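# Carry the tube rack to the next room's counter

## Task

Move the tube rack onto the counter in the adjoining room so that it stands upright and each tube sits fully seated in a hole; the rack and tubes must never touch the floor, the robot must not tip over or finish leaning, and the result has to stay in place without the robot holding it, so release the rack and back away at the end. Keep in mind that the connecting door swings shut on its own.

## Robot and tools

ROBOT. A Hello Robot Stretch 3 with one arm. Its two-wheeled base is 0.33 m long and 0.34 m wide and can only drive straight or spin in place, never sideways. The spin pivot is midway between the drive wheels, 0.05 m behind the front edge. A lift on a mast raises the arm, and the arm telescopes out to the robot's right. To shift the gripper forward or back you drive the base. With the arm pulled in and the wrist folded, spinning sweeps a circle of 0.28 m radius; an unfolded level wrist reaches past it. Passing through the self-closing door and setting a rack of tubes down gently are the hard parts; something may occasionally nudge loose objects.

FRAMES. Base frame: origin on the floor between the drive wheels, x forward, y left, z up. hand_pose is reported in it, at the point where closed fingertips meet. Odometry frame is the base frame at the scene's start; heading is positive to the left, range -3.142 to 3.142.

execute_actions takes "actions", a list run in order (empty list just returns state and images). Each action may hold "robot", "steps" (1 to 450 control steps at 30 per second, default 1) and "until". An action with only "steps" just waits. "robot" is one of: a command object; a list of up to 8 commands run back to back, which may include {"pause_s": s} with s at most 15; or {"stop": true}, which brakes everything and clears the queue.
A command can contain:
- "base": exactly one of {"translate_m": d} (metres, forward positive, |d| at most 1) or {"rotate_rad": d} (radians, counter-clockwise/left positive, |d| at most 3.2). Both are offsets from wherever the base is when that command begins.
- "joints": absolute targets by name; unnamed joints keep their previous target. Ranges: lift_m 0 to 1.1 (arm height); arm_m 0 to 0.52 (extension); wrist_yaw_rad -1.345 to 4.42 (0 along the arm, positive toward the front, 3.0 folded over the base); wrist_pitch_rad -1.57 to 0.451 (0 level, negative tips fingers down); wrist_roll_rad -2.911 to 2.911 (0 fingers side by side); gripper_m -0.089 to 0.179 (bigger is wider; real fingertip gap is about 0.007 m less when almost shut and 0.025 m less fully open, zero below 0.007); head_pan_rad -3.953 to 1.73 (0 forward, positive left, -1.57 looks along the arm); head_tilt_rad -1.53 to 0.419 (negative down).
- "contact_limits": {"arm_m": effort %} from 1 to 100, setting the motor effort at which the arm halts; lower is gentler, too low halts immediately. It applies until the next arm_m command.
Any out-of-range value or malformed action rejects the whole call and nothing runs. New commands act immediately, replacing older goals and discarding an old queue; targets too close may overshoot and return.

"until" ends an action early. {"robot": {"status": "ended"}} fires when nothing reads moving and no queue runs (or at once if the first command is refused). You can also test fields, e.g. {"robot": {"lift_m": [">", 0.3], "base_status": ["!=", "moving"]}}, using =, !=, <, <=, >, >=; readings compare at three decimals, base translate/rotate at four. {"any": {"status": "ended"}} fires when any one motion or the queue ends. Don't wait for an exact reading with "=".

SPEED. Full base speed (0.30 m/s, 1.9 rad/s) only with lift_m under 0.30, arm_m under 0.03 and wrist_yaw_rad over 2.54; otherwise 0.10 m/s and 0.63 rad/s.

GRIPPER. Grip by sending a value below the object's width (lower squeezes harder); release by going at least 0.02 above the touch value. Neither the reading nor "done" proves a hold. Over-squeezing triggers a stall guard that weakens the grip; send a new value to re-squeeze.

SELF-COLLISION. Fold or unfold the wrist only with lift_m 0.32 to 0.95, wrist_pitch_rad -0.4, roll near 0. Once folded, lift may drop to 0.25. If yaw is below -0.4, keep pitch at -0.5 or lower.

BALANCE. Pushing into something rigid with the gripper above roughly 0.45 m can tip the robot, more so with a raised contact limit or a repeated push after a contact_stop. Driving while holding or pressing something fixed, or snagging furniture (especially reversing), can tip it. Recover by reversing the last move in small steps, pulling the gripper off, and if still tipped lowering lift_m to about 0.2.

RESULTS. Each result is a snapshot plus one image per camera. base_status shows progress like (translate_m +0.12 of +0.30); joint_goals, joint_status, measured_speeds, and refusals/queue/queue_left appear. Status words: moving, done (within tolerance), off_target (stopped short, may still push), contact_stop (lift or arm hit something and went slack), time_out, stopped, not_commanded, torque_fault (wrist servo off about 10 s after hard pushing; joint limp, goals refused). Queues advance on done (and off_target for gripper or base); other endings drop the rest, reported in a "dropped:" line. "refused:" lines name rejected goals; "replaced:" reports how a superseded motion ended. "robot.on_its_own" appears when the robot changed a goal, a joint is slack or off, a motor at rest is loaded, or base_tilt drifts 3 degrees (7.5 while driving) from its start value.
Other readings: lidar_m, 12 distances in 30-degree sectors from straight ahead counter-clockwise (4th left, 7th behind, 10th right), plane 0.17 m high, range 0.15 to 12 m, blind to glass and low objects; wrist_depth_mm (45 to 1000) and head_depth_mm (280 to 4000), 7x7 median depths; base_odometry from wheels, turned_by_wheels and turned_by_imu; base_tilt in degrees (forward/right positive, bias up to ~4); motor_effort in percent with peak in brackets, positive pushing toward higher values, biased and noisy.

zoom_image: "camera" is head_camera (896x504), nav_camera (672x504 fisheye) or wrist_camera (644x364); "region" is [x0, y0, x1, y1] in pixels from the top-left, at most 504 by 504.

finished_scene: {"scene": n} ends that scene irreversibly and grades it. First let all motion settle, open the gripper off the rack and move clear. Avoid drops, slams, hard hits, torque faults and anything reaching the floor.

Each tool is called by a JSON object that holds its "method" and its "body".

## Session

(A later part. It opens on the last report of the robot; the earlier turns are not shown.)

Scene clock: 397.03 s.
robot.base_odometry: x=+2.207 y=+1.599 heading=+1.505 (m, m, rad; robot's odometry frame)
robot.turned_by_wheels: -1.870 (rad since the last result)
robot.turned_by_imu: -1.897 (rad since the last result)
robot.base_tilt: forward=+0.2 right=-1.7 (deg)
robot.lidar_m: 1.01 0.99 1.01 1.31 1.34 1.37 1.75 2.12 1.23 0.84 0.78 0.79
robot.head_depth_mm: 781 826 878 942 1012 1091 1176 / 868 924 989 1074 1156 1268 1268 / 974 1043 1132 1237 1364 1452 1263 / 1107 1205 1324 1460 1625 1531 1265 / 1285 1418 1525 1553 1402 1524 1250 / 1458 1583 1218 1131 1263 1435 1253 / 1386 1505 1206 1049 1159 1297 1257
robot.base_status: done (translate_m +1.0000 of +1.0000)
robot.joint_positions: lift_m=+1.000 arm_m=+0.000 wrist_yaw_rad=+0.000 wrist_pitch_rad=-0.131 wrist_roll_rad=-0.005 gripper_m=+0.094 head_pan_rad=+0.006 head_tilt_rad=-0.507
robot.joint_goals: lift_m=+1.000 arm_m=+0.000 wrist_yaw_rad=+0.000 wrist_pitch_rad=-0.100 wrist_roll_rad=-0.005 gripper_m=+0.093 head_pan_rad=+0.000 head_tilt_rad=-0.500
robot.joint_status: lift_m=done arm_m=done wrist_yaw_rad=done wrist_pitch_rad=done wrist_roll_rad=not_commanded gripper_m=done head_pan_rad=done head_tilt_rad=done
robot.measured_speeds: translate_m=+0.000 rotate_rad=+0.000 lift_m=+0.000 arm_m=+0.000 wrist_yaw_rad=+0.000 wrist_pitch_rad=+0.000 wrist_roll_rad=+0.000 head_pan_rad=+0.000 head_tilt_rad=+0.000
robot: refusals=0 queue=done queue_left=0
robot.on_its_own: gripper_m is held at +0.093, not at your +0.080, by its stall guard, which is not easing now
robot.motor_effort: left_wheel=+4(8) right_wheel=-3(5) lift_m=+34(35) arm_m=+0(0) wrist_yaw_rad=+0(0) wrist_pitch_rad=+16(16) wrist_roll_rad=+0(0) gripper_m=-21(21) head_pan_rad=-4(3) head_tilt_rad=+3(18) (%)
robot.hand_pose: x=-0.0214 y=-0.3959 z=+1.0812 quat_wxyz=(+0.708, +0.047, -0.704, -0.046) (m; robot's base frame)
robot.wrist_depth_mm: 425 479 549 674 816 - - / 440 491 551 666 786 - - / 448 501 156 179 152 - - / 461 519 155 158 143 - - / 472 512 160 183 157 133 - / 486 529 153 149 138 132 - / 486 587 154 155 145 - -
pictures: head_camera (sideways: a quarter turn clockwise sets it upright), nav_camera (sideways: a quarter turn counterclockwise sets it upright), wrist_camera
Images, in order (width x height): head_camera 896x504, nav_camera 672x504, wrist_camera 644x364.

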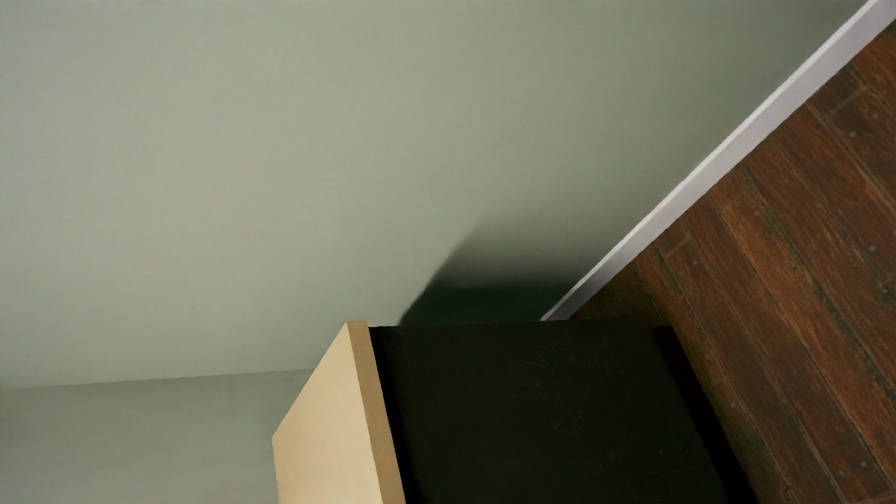

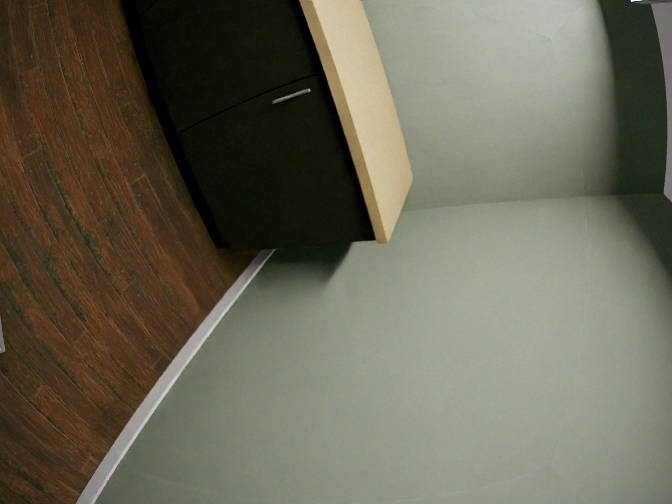

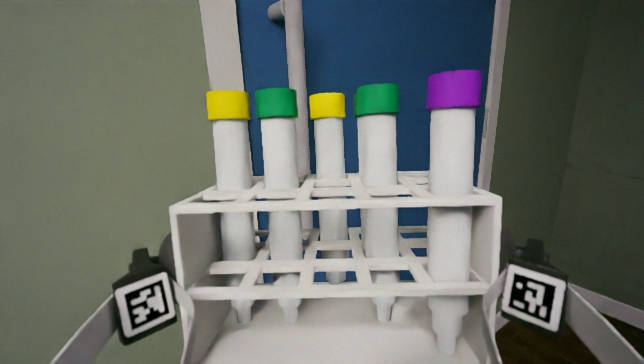

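{"method": "execute_actions", "body": {"actions": [{"robot":[{"base":{"rotate_rad":0.75},"joints":{"lift_m":1.08}},{"base":{"translate_m":0.5}},{"base":{"rotate_rad":1.32},"joints":{"head_pan_rad":-1.57,"head_tilt_rad":-0.7}}],"steps":450,"until":{"robot":{"status":"ended"}}},{"steps":200,"until":{"robot":{"status":"ended"}}}]}}

Scene clock: 415.57 s.
robot.base_odometry: x=+1.891 y=+1.986 heading=-2.708 (m, m, rad; robot's odometry frame)
robot.turned_by_wheels: +2.070 (rad since the last result)
robot.turned_by_imu: +2.086 (rad since the last result)
robot.base_tilt: forward=+0.1 right=-1.8 (deg)
robot.lidar_m: 1.28 1.29 1.63 2.61 1.38 0.91 0.84 0.85 0.53 0.49 0.50 0.64
robot.head_depth_mm: - - - - 814 976 1160 / - - - - - 957 1168 / - - - - - 941 1166 / 923 346 378 608 718 916 1142 / 933 677 739 606 710 898 1134 / 936 1019 772 605 697 878 1131 / 928 1008 766 599 687 867 1125
robot.base_status: done (rotate_rad +1.3198 of +1.3200)
robot.joint_positions: lift_m=+1.080 arm_m=+0.000 wrist_yaw_rad=+0.000 wrist_pitch_rad=-0.131 wrist_roll_rad=-0.005 gripper_m=+0.094 head_pan_rad=-1.563 head_tilt_rad=-0.691
robot.joint_goals: lift_m=+1.080 arm_m=+0.000 wrist_yaw_rad=+0.000 wrist_pitch_rad=-0.100 wrist_roll_rad=-0.005 gripper_m=+0.093 head_pan_rad=-1.570 head_tilt_rad=-0.700
robot.joint_status: lift_m=done arm_m=done wrist_yaw_rad=done wrist_pitch_rad=done wrist_roll_rad=not_commanded gripper_m=done head_pan_rad=done head_tilt_rad=done
robot.measured_speeds: translate_m=+0.000 rotate_rad=+0.000 lift_m=+0.000 arm_m=+0.000 wrist_yaw_rad=+0.000 wrist_pitch_rad=+0.000 wrist_roll_rad=+0.000 head_pan_rad=+0.000 head_tilt_rad=+0.000
robot: refusals=0 queue=done queue_left=0
robot.on_its_own: gripper_m is held at +0.093, not at your +0.080, by its stall guard, which is not easing now
robot.motor_effort: left_wheel=-4(10) right_wheel=+2(4) lift_m=+37(38) arm_m=+0(1) wrist_yaw_rad=+0(1) wrist_pitch_rad=+16(16) wrist_roll_rad=+0(0) gripper_m=-21(21) head_pan_rad=-4(51) head_tilt_rad=-4(17) (%)
robot.hand_pose: x=-0.0214 y=-0.3959 z=+1.1611 quat_wxyz=(+0.708, +0.047, -0.704, -0.046) (m; robot's base frame)
robot.wrist_depth_mm: 746 772 814 800 840 860 783 / 777 792 798 870 858 890 778 / 788 851 158 179 151 938 810 / 834 883 155 159 143 - 813 / 811 797 159 184 156 133 792 / 567 590 152 149 139 133 523 / 465 423 154 156 146 389 415
pictures: head_camera (sideways: a quarter turn clockwise sets it upright), nav_camera (sideways: a quarter turn counterclockwise sets it upright), wrist_camera
Images, in order (width x height): head_camera 896x504, nav_camera 672x504, wrist_camera 644x364.

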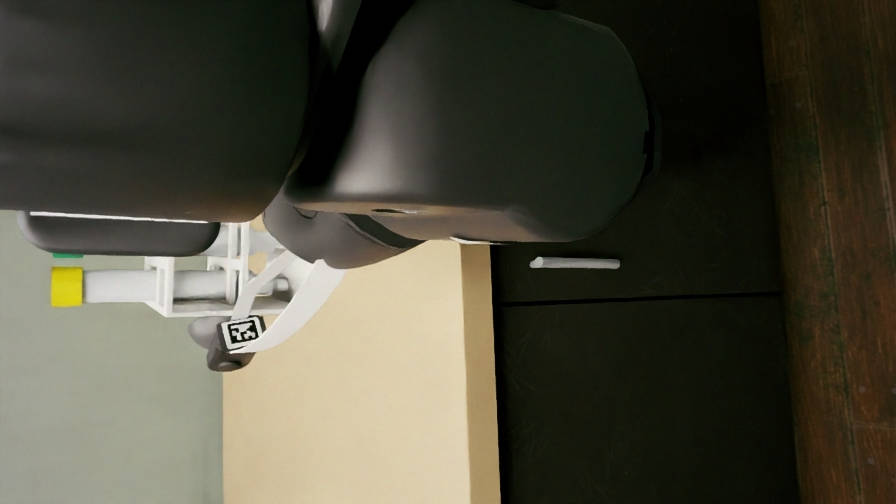

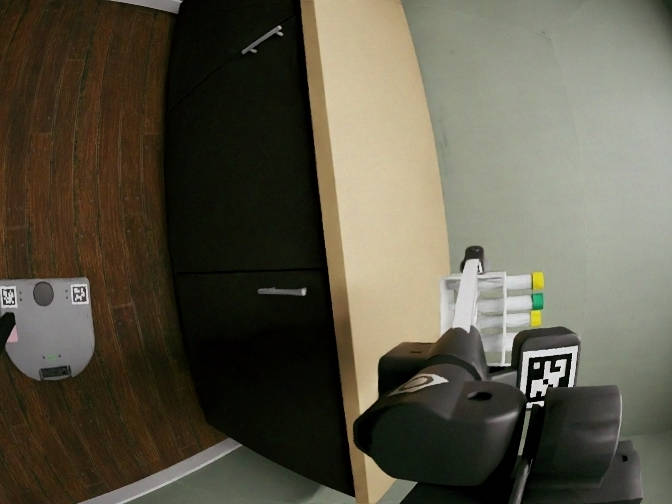

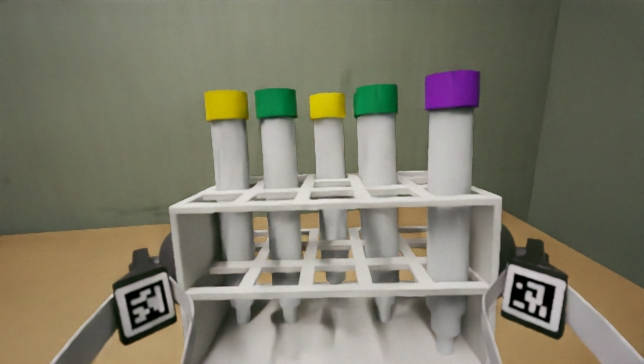

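{"method": "execute_actions", "body": {"actions": [{"robot":[{"base":{"translate_m":0.2},"joints":{"arm_m":0.25,"wrist_pitch_rad":-0.2}},{"joints":{"lift_m":0.95}}],"steps":450,"until":{"robot":{"status":"ended"}}}]}}

Scene clock: 426.97 s.
robot.base_odometry: x=+1.709 y=+1.902 heading=-2.708 (m, m, rad; robot's odometry frame)
robot.turned_by_wheels: +0.000 (rad since the last result)
robot.turned_by_imu: -0.003 (rad since the last result)
robot.base_tilt: forward=+0.2 right=-1.8 (deg)
robot.lidar_m: 1.08 1.09 1.38 2.64 1.70 1.13 1.04 0.75 0.51 0.48 0.49 0.62
robot.head_depth_mm: 972 1072 - 596 722 935 1170 / 958 1046 - 613 707 913 1143 / 949 1038 - 592 702 894 1134 / 934 1014 680 587 691 878 1134 / 923 1011 772 585 677 860 1114 / 911 997 770 584 667 843 1108 / 904 994 765 579 656 825 1107
robot.base_status: done (translate_m +0.2000 of +0.2000)
robot.joint_positions: lift_m=+0.950 arm_m=+0.250 wrist_yaw_rad=+0.000 wrist_pitch_rad=-0.226 wrist_roll_rad=-0.005 gripper_m=+0.094 head_pan_rad=-1.563 head_tilt_rad=-0.692
robot.joint_goals: lift_m=+0.950 arm_m=+0.250 wrist_yaw_rad=+0.000 wrist_pitch_rad=-0.200 wrist_roll_rad=-0.005 gripper_m=+0.093 head_pan_rad=-1.570 head_tilt_rad=-0.700
robot.joint_status: lift_m=done arm_m=done wrist_yaw_rad=done wrist_pitch_rad=done wrist_roll_rad=not_commanded gripper_m=done head_pan_rad=done head_tilt_rad=done
robot.measured_speeds: translate_m=+0.000 rotate_rad=+0.000 lift_m=+0.000 arm_m=+0.000 wrist_yaw_rad=+0.000 wrist_pitch_rad=+0.000 wrist_roll_rad=+0.000 head_pan_rad=+0.000 head_tilt_rad=+0.000
robot: refusals=0 queue=done queue_left=0
robot.on_its_own: gripper_m is held at +0.093, not at your +0.080, by its stall guard, which is not easing now
robot.motor_effort: left_wheel=-4(6) right_wheel=+1(4) lift_m=+28(34) arm_m=+4(5) wrist_yaw_rad=+0(0) wrist_pitch_rad=+13(16) wrist_roll_rad=+0(0) gripper_m=-21(21) head_pan_rad=-4(4) head_tilt_rad=-3(3) (%)
robot.hand_pose: x=-0.0214 y=-0.6390 z=+1.0080 quat_wxyz=(+0.704, +0.080, -0.701, -0.080) (m; robot's base frame)
robot.wrist_depth_mm: 518 526 550 565 590 608 633 / 550 561 568 594 608 636 682 / 573 602 158 179 152 669 686 / 583 542 155 159 143 468 461 / 385 377 160 182 156 133 333 / 293 289 153 150 139 133 265 / 245 225 153 155 146 205 215
pictures: head_camera (sideways: a quarter turn clockwise sets it upright), nav_camera (sideways: a quarter turn counterclockwise sets it upright), wrist_camera
Images, in order (width x height): head_camera 896x504, nav_camera 672x504, wrist_camera 644x364.

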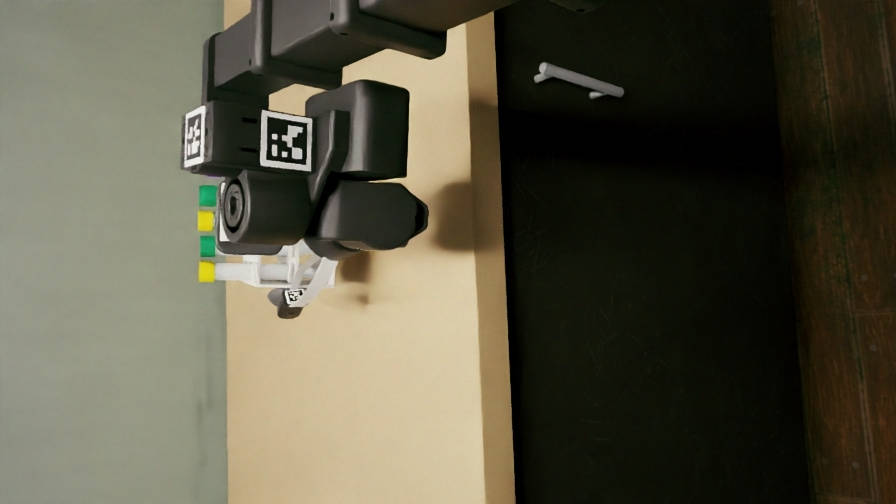

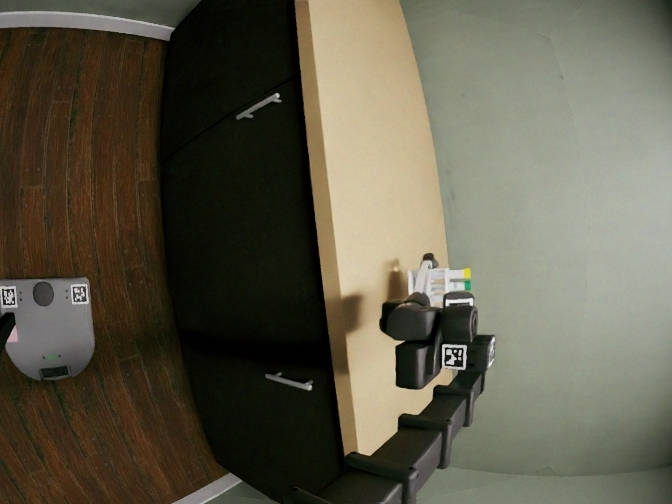

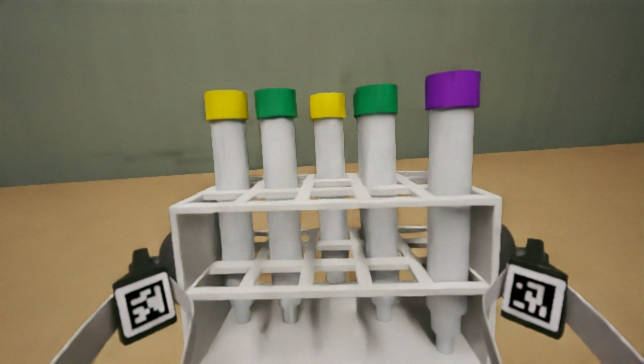

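{"method": "execute_actions", "body": {"actions": [{"robot":[{"joints":{"lift_m":0.89}},{"joints":{"gripper_m":0.179}},{"joints":{"arm_m":0.12}}],"steps":450,"until":{"robot":{"status":"ended"}}}]}}

{"method": "zoom_image", "body": {"camera": "wrist_camera", "region": [170,30,490,330]}}

Scene clock: 441.17 s.
robot.base_odometry: x=+1.709 y=+1.902 heading=-2.708 (m, m, rad; robot's odometry frame)
robot.turned_by_wheels: +0.000 (rad since the last result)
robot.turned_by_imu: -0.002 (rad since the last result)
robot.base_tilt: forward=+0.2 right=-1.7 (deg)
robot.lidar_m: 1.08 1.09 1.37 2.64 1.70 1.12 1.04 0.75 0.51 0.48 0.48 0.62
robot.head_depth_mm: 968 1062 794 654 - 965 1166 / 957 1048 789 - - 931 1138 / 948 1035 680 - - 898 1134 / 937 1027 667 607 687 880 1140 / 927 1005 774 585 679 861 1112 / 917 997 770 583 668 843 1102 / 903 989 765 580 659 827 1109
robot.base_status: done (translate_m +0.2000 of +0.2000)
robot.joint_positions: lift_m=+0.890 arm_m=+0.120 wrist_yaw_rad=+0.000 wrist_pitch_rad=-0.218 wrist_roll_rad=-0.005 gripper_m=+0.179 head_pan_rad=-1.563 head_tilt_rad=-0.692
robot.joint_goals: lift_m=+0.890 arm_m=+0.120 wrist_yaw_rad=+0.000 wrist_pitch_rad=-0.200 wrist_roll_rad=-0.005 gripper_m=+0.179 head_pan_rad=-1.570 head_tilt_rad=-0.700
robot.joint_status: lift_m=done arm_m=done wrist_yaw_rad=done wrist_pitch_rad=done wrist_roll_rad=not_commanded gripper_m=done head_pan_rad=done head_tilt_rad=done
robot.measured_speeds: translate_m=+0.000 rotate_rad=+0.000 lift_m=+0.000 arm_m=+0.000 wrist_yaw_rad=+0.000 wrist_pitch_rad=+0.000 wrist_roll_rad=+0.000 head_pan_rad=+0.000 head_tilt_rad=+0.000
robot: refusals=0 queue=done queue_left=0
robot.motor_effort: left_wheel=-4(4) right_wheel=+2(2) lift_m=+27(28) arm_m=-4(5) wrist_yaw_rad=+0(0) wrist_pitch_rad=+9(13) wrist_roll_rad=+0(0) gripper_m=+0(86) head_pan_rad=-4(4) head_tilt_rad=-3(3) (%)
robot.hand_pose: x=-0.0214 y=-0.5102 z=+0.9499 quat_wxyz=(+0.705, +0.078, -0.701, -0.077) (m; robot's base frame)
robot.wrist_depth_mm: 612 628 664 684 710 730 771 / 662 670 703 282 741 752 811 / 679 691 582 276 507 553 526 / 393 383 336 282 297 336 324 / 269 265 257 249 246 242 238 / 204 199 196 193 191 187 191 / - 156 160 157 155 153 144
pictures: head_camera (sideways: a quarter turn clockwise sets it upright), nav_camera (sideways: a quarter turn counterclockwise sets it upright), wrist_camera
Images, in order (width x height): head_camera 896x504, nav_camera 672x504, wrist_camera 644x364.

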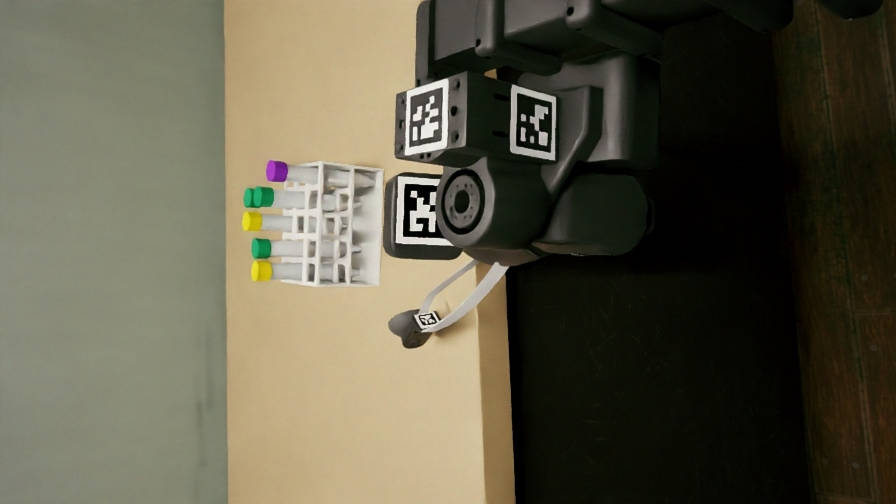

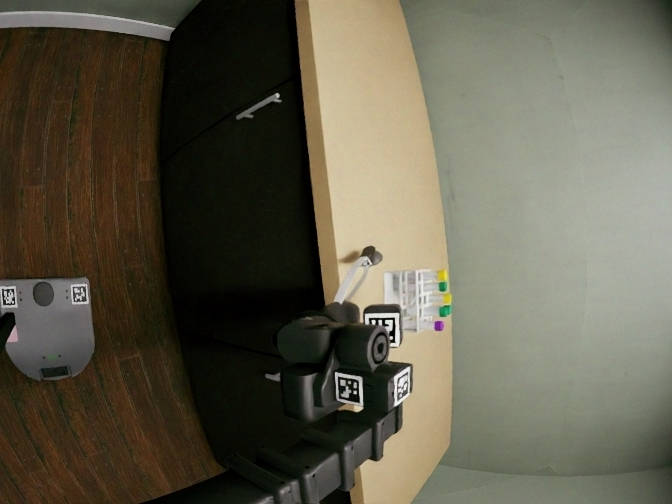

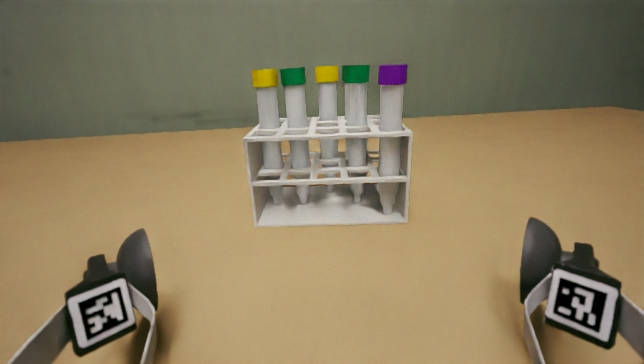

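Region (170, 30, 490, 330) of wrist_camera's 644x364 image, scaled by 1.575; it fills the top 472 rows of this view, and the rest is white.

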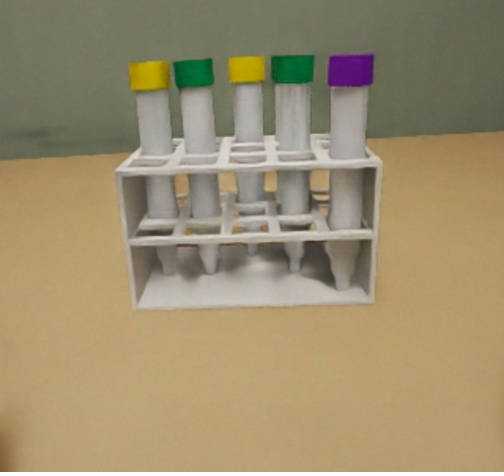

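{"method": "execute_actions", "body": {"actions": [{"robot":[{"joints":{"wrist_pitch_rad":0.1}},{"joints":{"lift_m":0.84,"arm_m":0.17}}],"steps":300,"until":{"robot":{"status":"ended"}}}]}}

{"method": "zoom_image", "body": {"camera": "wrist_camera", "region": [200,90,480,364]}}

Scene clock: 455.37 s.
robot.base_odometry: x=+1.709 y=+1.902 heading=-2.708 (m, m, rad; robot's odometry frame)
robot.turned_by_wheels: +0.000 (rad since the last result)
robot.turned_by_imu: -0.001 (rad since the last result)
robot.base_tilt: forward=+0.2 right=-1.7 (deg)
robot.lidar_m: 1.08 1.09 1.37 2.64 1.70 1.13 1.04 0.75 0.51 0.48 0.48 0.62
robot.head_depth_mm: 972 1058 796 619 - - 1143 / 960 1046 795 637 - 918 1144 / 943 1033 681 - - 896 1131 / 936 1022 669 588 711 876 1134 / 925 1011 808 584 679 859 1112 / 917 1000 773 582 669 839 1106 / 904 991 763 580 658 828 1108
robot.base_status: done (translate_m +0.2000 of +0.2000)
robot.joint_positions: lift_m=+0.840 arm_m=+0.170 wrist_yaw_rad=+0.000 wrist_pitch_rad=+0.079 wrist_roll_rad=-0.005 gripper_m=+0.179 head_pan_rad=-1.563 head_tilt_rad=-0.692
robot.joint_goals: lift_m=+0.840 arm_m=+0.170 wrist_yaw_rad=+0.000 wrist_pitch_rad=+0.100 wrist_roll_rad=-0.005 gripper_m=+0.179 head_pan_rad=-1.570 head_tilt_rad=-0.700
robot.joint_status: lift_m=done arm_m=done wrist_yaw_rad=done wrist_pitch_rad=done wrist_roll_rad=not_commanded gripper_m=done head_pan_rad=done head_tilt_rad=done
robot.measured_speeds: translate_m=+0.000 rotate_rad=+0.000 lift_m=+0.000 arm_m=+0.000 wrist_yaw_rad=+0.000 wrist_pitch_rad=+0.000 wrist_roll_rad=+0.000 head_pan_rad=+0.000 head_tilt_rad=+0.000
robot: refusals=0 queue=done queue_left=0
robot.motor_effort: left_wheel=-4(4) right_wheel=+2(2) lift_m=+27(26) arm_m=+4(3) wrist_yaw_rad=+0(0) wrist_pitch_rad=+11(14) wrist_roll_rad=+0(0) gripper_m=+0(0) head_pan_rad=-5(4) head_tilt_rad=-4(4) (%)
robot.hand_pose: x=-0.0213 y=-0.5720 z=+0.9751 quat_wxyz=(+0.708, -0.028, -0.705, +0.028) (m; robot's base frame)
robot.wrist_depth_mm: 625 660 672 691 718 723 763 / 634 655 679 699 737 742 783 / 653 653 687 709 744 758 769 / 652 675 683 254 739 769 780 / 514 512 230 233 226 430 418 / 319 284 248 234 227 261 274 / - 192 198 194 191 189 171
pictures: head_camera (sideways: a quarter turn clockwise sets it upright), nav_camera (sideways: a quarter turn counterclockwise sets it upright), wrist_camera
Images, in order (width x height): head_camera 896x504, nav_camera 672x504, wrist_camera 644x364.

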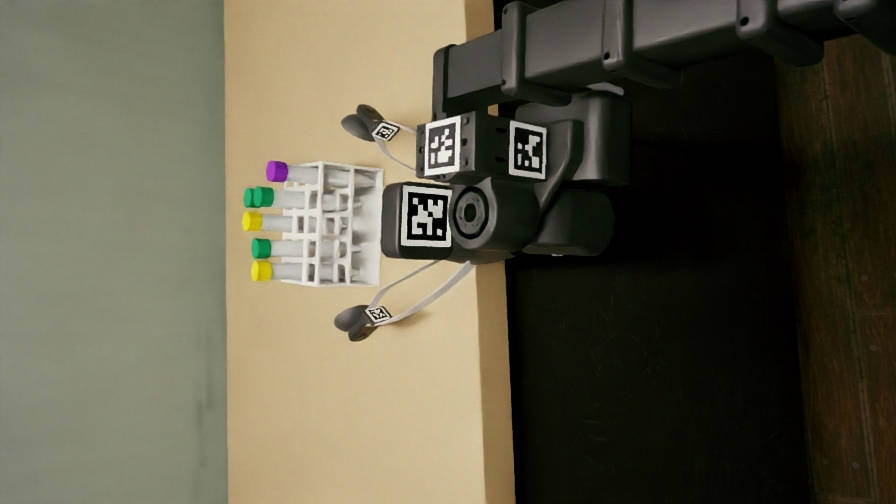

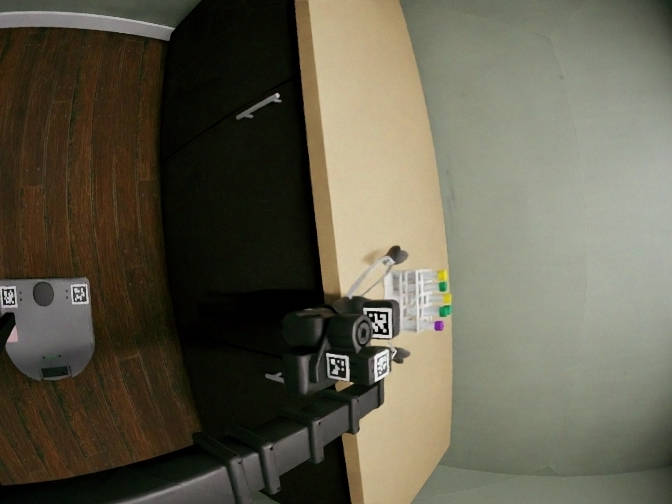

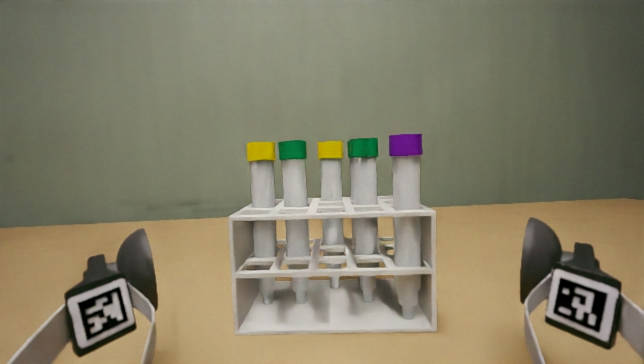

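Region (200, 90, 480, 364) of wrist_camera's 644x364 image, scaled by 1.800; it fills the top 493 rows of this view, and the rest is white.

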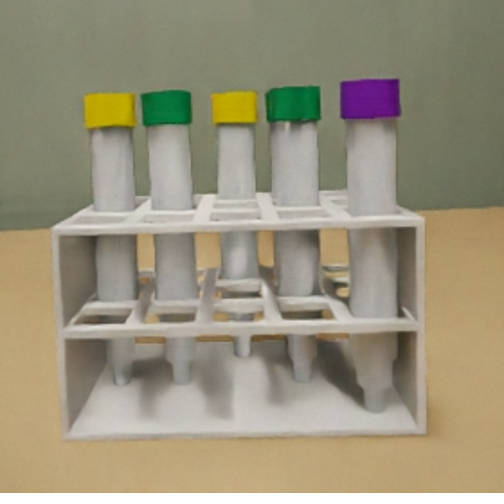

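{"method": "execute_actions", "body": {"actions": [{"robot":{"joints":{"arm_m":0.0}},"steps":200,"until":{"robot":{"status":"ended"}}}]}}

{"method": "finished_scene", "body": {"scene": 1}}

Scene clock: 464.60 s.
robot.base_odometry: x=+1.709 y=+1.902 heading=-2.708 (m, m, rad; robot's odometry frame)
robot.turned_by_wheels: +0.000 (rad since the last result)
robot.turned_by_imu: -0.001 (rad since the last result)
robot.base_tilt: forward=+0.0 right=-1.8 (deg)
robot.lidar_m: 1.08 1.09 1.38 2.64 1.70 1.13 1.04 0.75 0.51 0.48 0.48 0.62
robot.head_depth_mm: 970 1062 792 617 725 861 - / 960 1044 787 615 713 841 - / 947 1034 679 612 668 - - / 935 1012 668 589 660 906 1137 / 923 1011 772 606 679 858 1113 / 913 999 773 582 669 840 1106 / 904 989 764 581 658 824 1107
robot.base_status: done (translate_m +0.2000 of +0.2000)
robot.joint_positions: lift_m=+0.840 arm_m=+0.000 wrist_yaw_rad=+0.000 wrist_pitch_rad=+0.079 wrist_roll_rad=-0.005 gripper_m=+0.179 head_pan_rad=-1.563 head_tilt_rad=-0.692
robot.joint_goals: lift_m=+0.840 arm_m=+0.000 wrist_yaw_rad=+0.000 wrist_pitch_rad=+0.100 wrist_roll_rad=-0.005 gripper_m=+0.179 head_pan_rad=-1.570 head_tilt_rad=-0.700
robot.joint_status: lift_m=done arm_m=done wrist_yaw_rad=done wrist_pitch_rad=done wrist_roll_rad=not_commanded gripper_m=done head_pan_rad=done head_tilt_rad=done
robot.measured_speeds: translate_m=+0.000 rotate_rad=+0.000 lift_m=+0.000 arm_m=+0.000 wrist_yaw_rad=+0.000 wrist_pitch_rad=+0.000 wrist_roll_rad=+0.000 head_pan_rad=+0.000 head_tilt_rad=+0.000
robot: refusals=0 queue=done queue_left=0
robot.motor_effort: left_wheel=-4(4) right_wheel=+2(2) lift_m=+27(27) arm_m=-4(5) wrist_yaw_rad=+0(0) wrist_pitch_rad=+11(11) wrist_roll_rad=+0(0) gripper_m=+0(0) head_pan_rad=-4(5) head_tilt_rad=-4(3) (%)
robot.hand_pose: x=-0.0213 y=-0.4026 z=+0.9751 quat_wxyz=(+0.708, -0.028, -0.705, +0.028) (m; robot's base frame)
robot.wrist_depth_mm: 769 784 845 860 881 920 933 / 780 822 825 884 898 912 928 / 787 805 858 874 895 940 956 / 798 832 842 411 912 927 943 / 529 518 490 391 436 435 413 / 326 291 285 275 271 265 275 / - 213 217 222 228 235 268
pictures: head_camera (sideways: a quarter turn clockwise sets it upright), nav_camera (sideways: a quarter turn counterclockwise sets it upright), wrist_camera
Images, in order (width x height): head_camera 896x504, nav_camera 672x504, wrist_camera 644x364.

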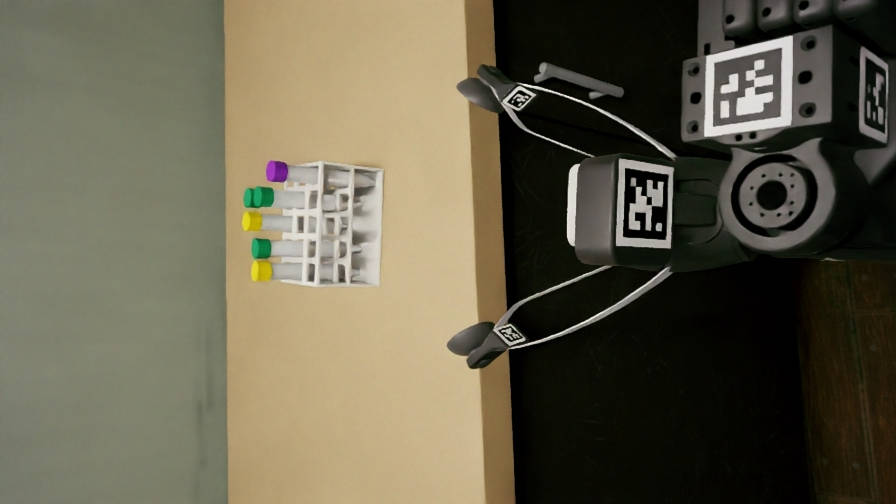

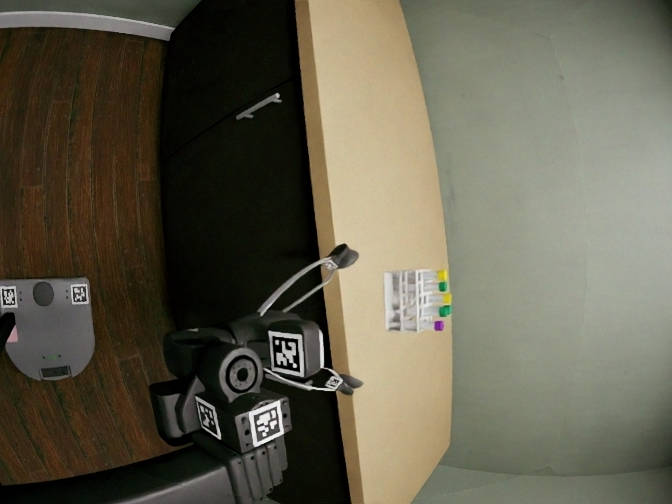

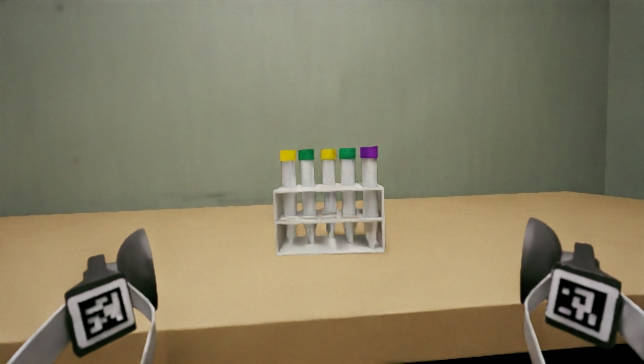

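The scene is finished: the task was done.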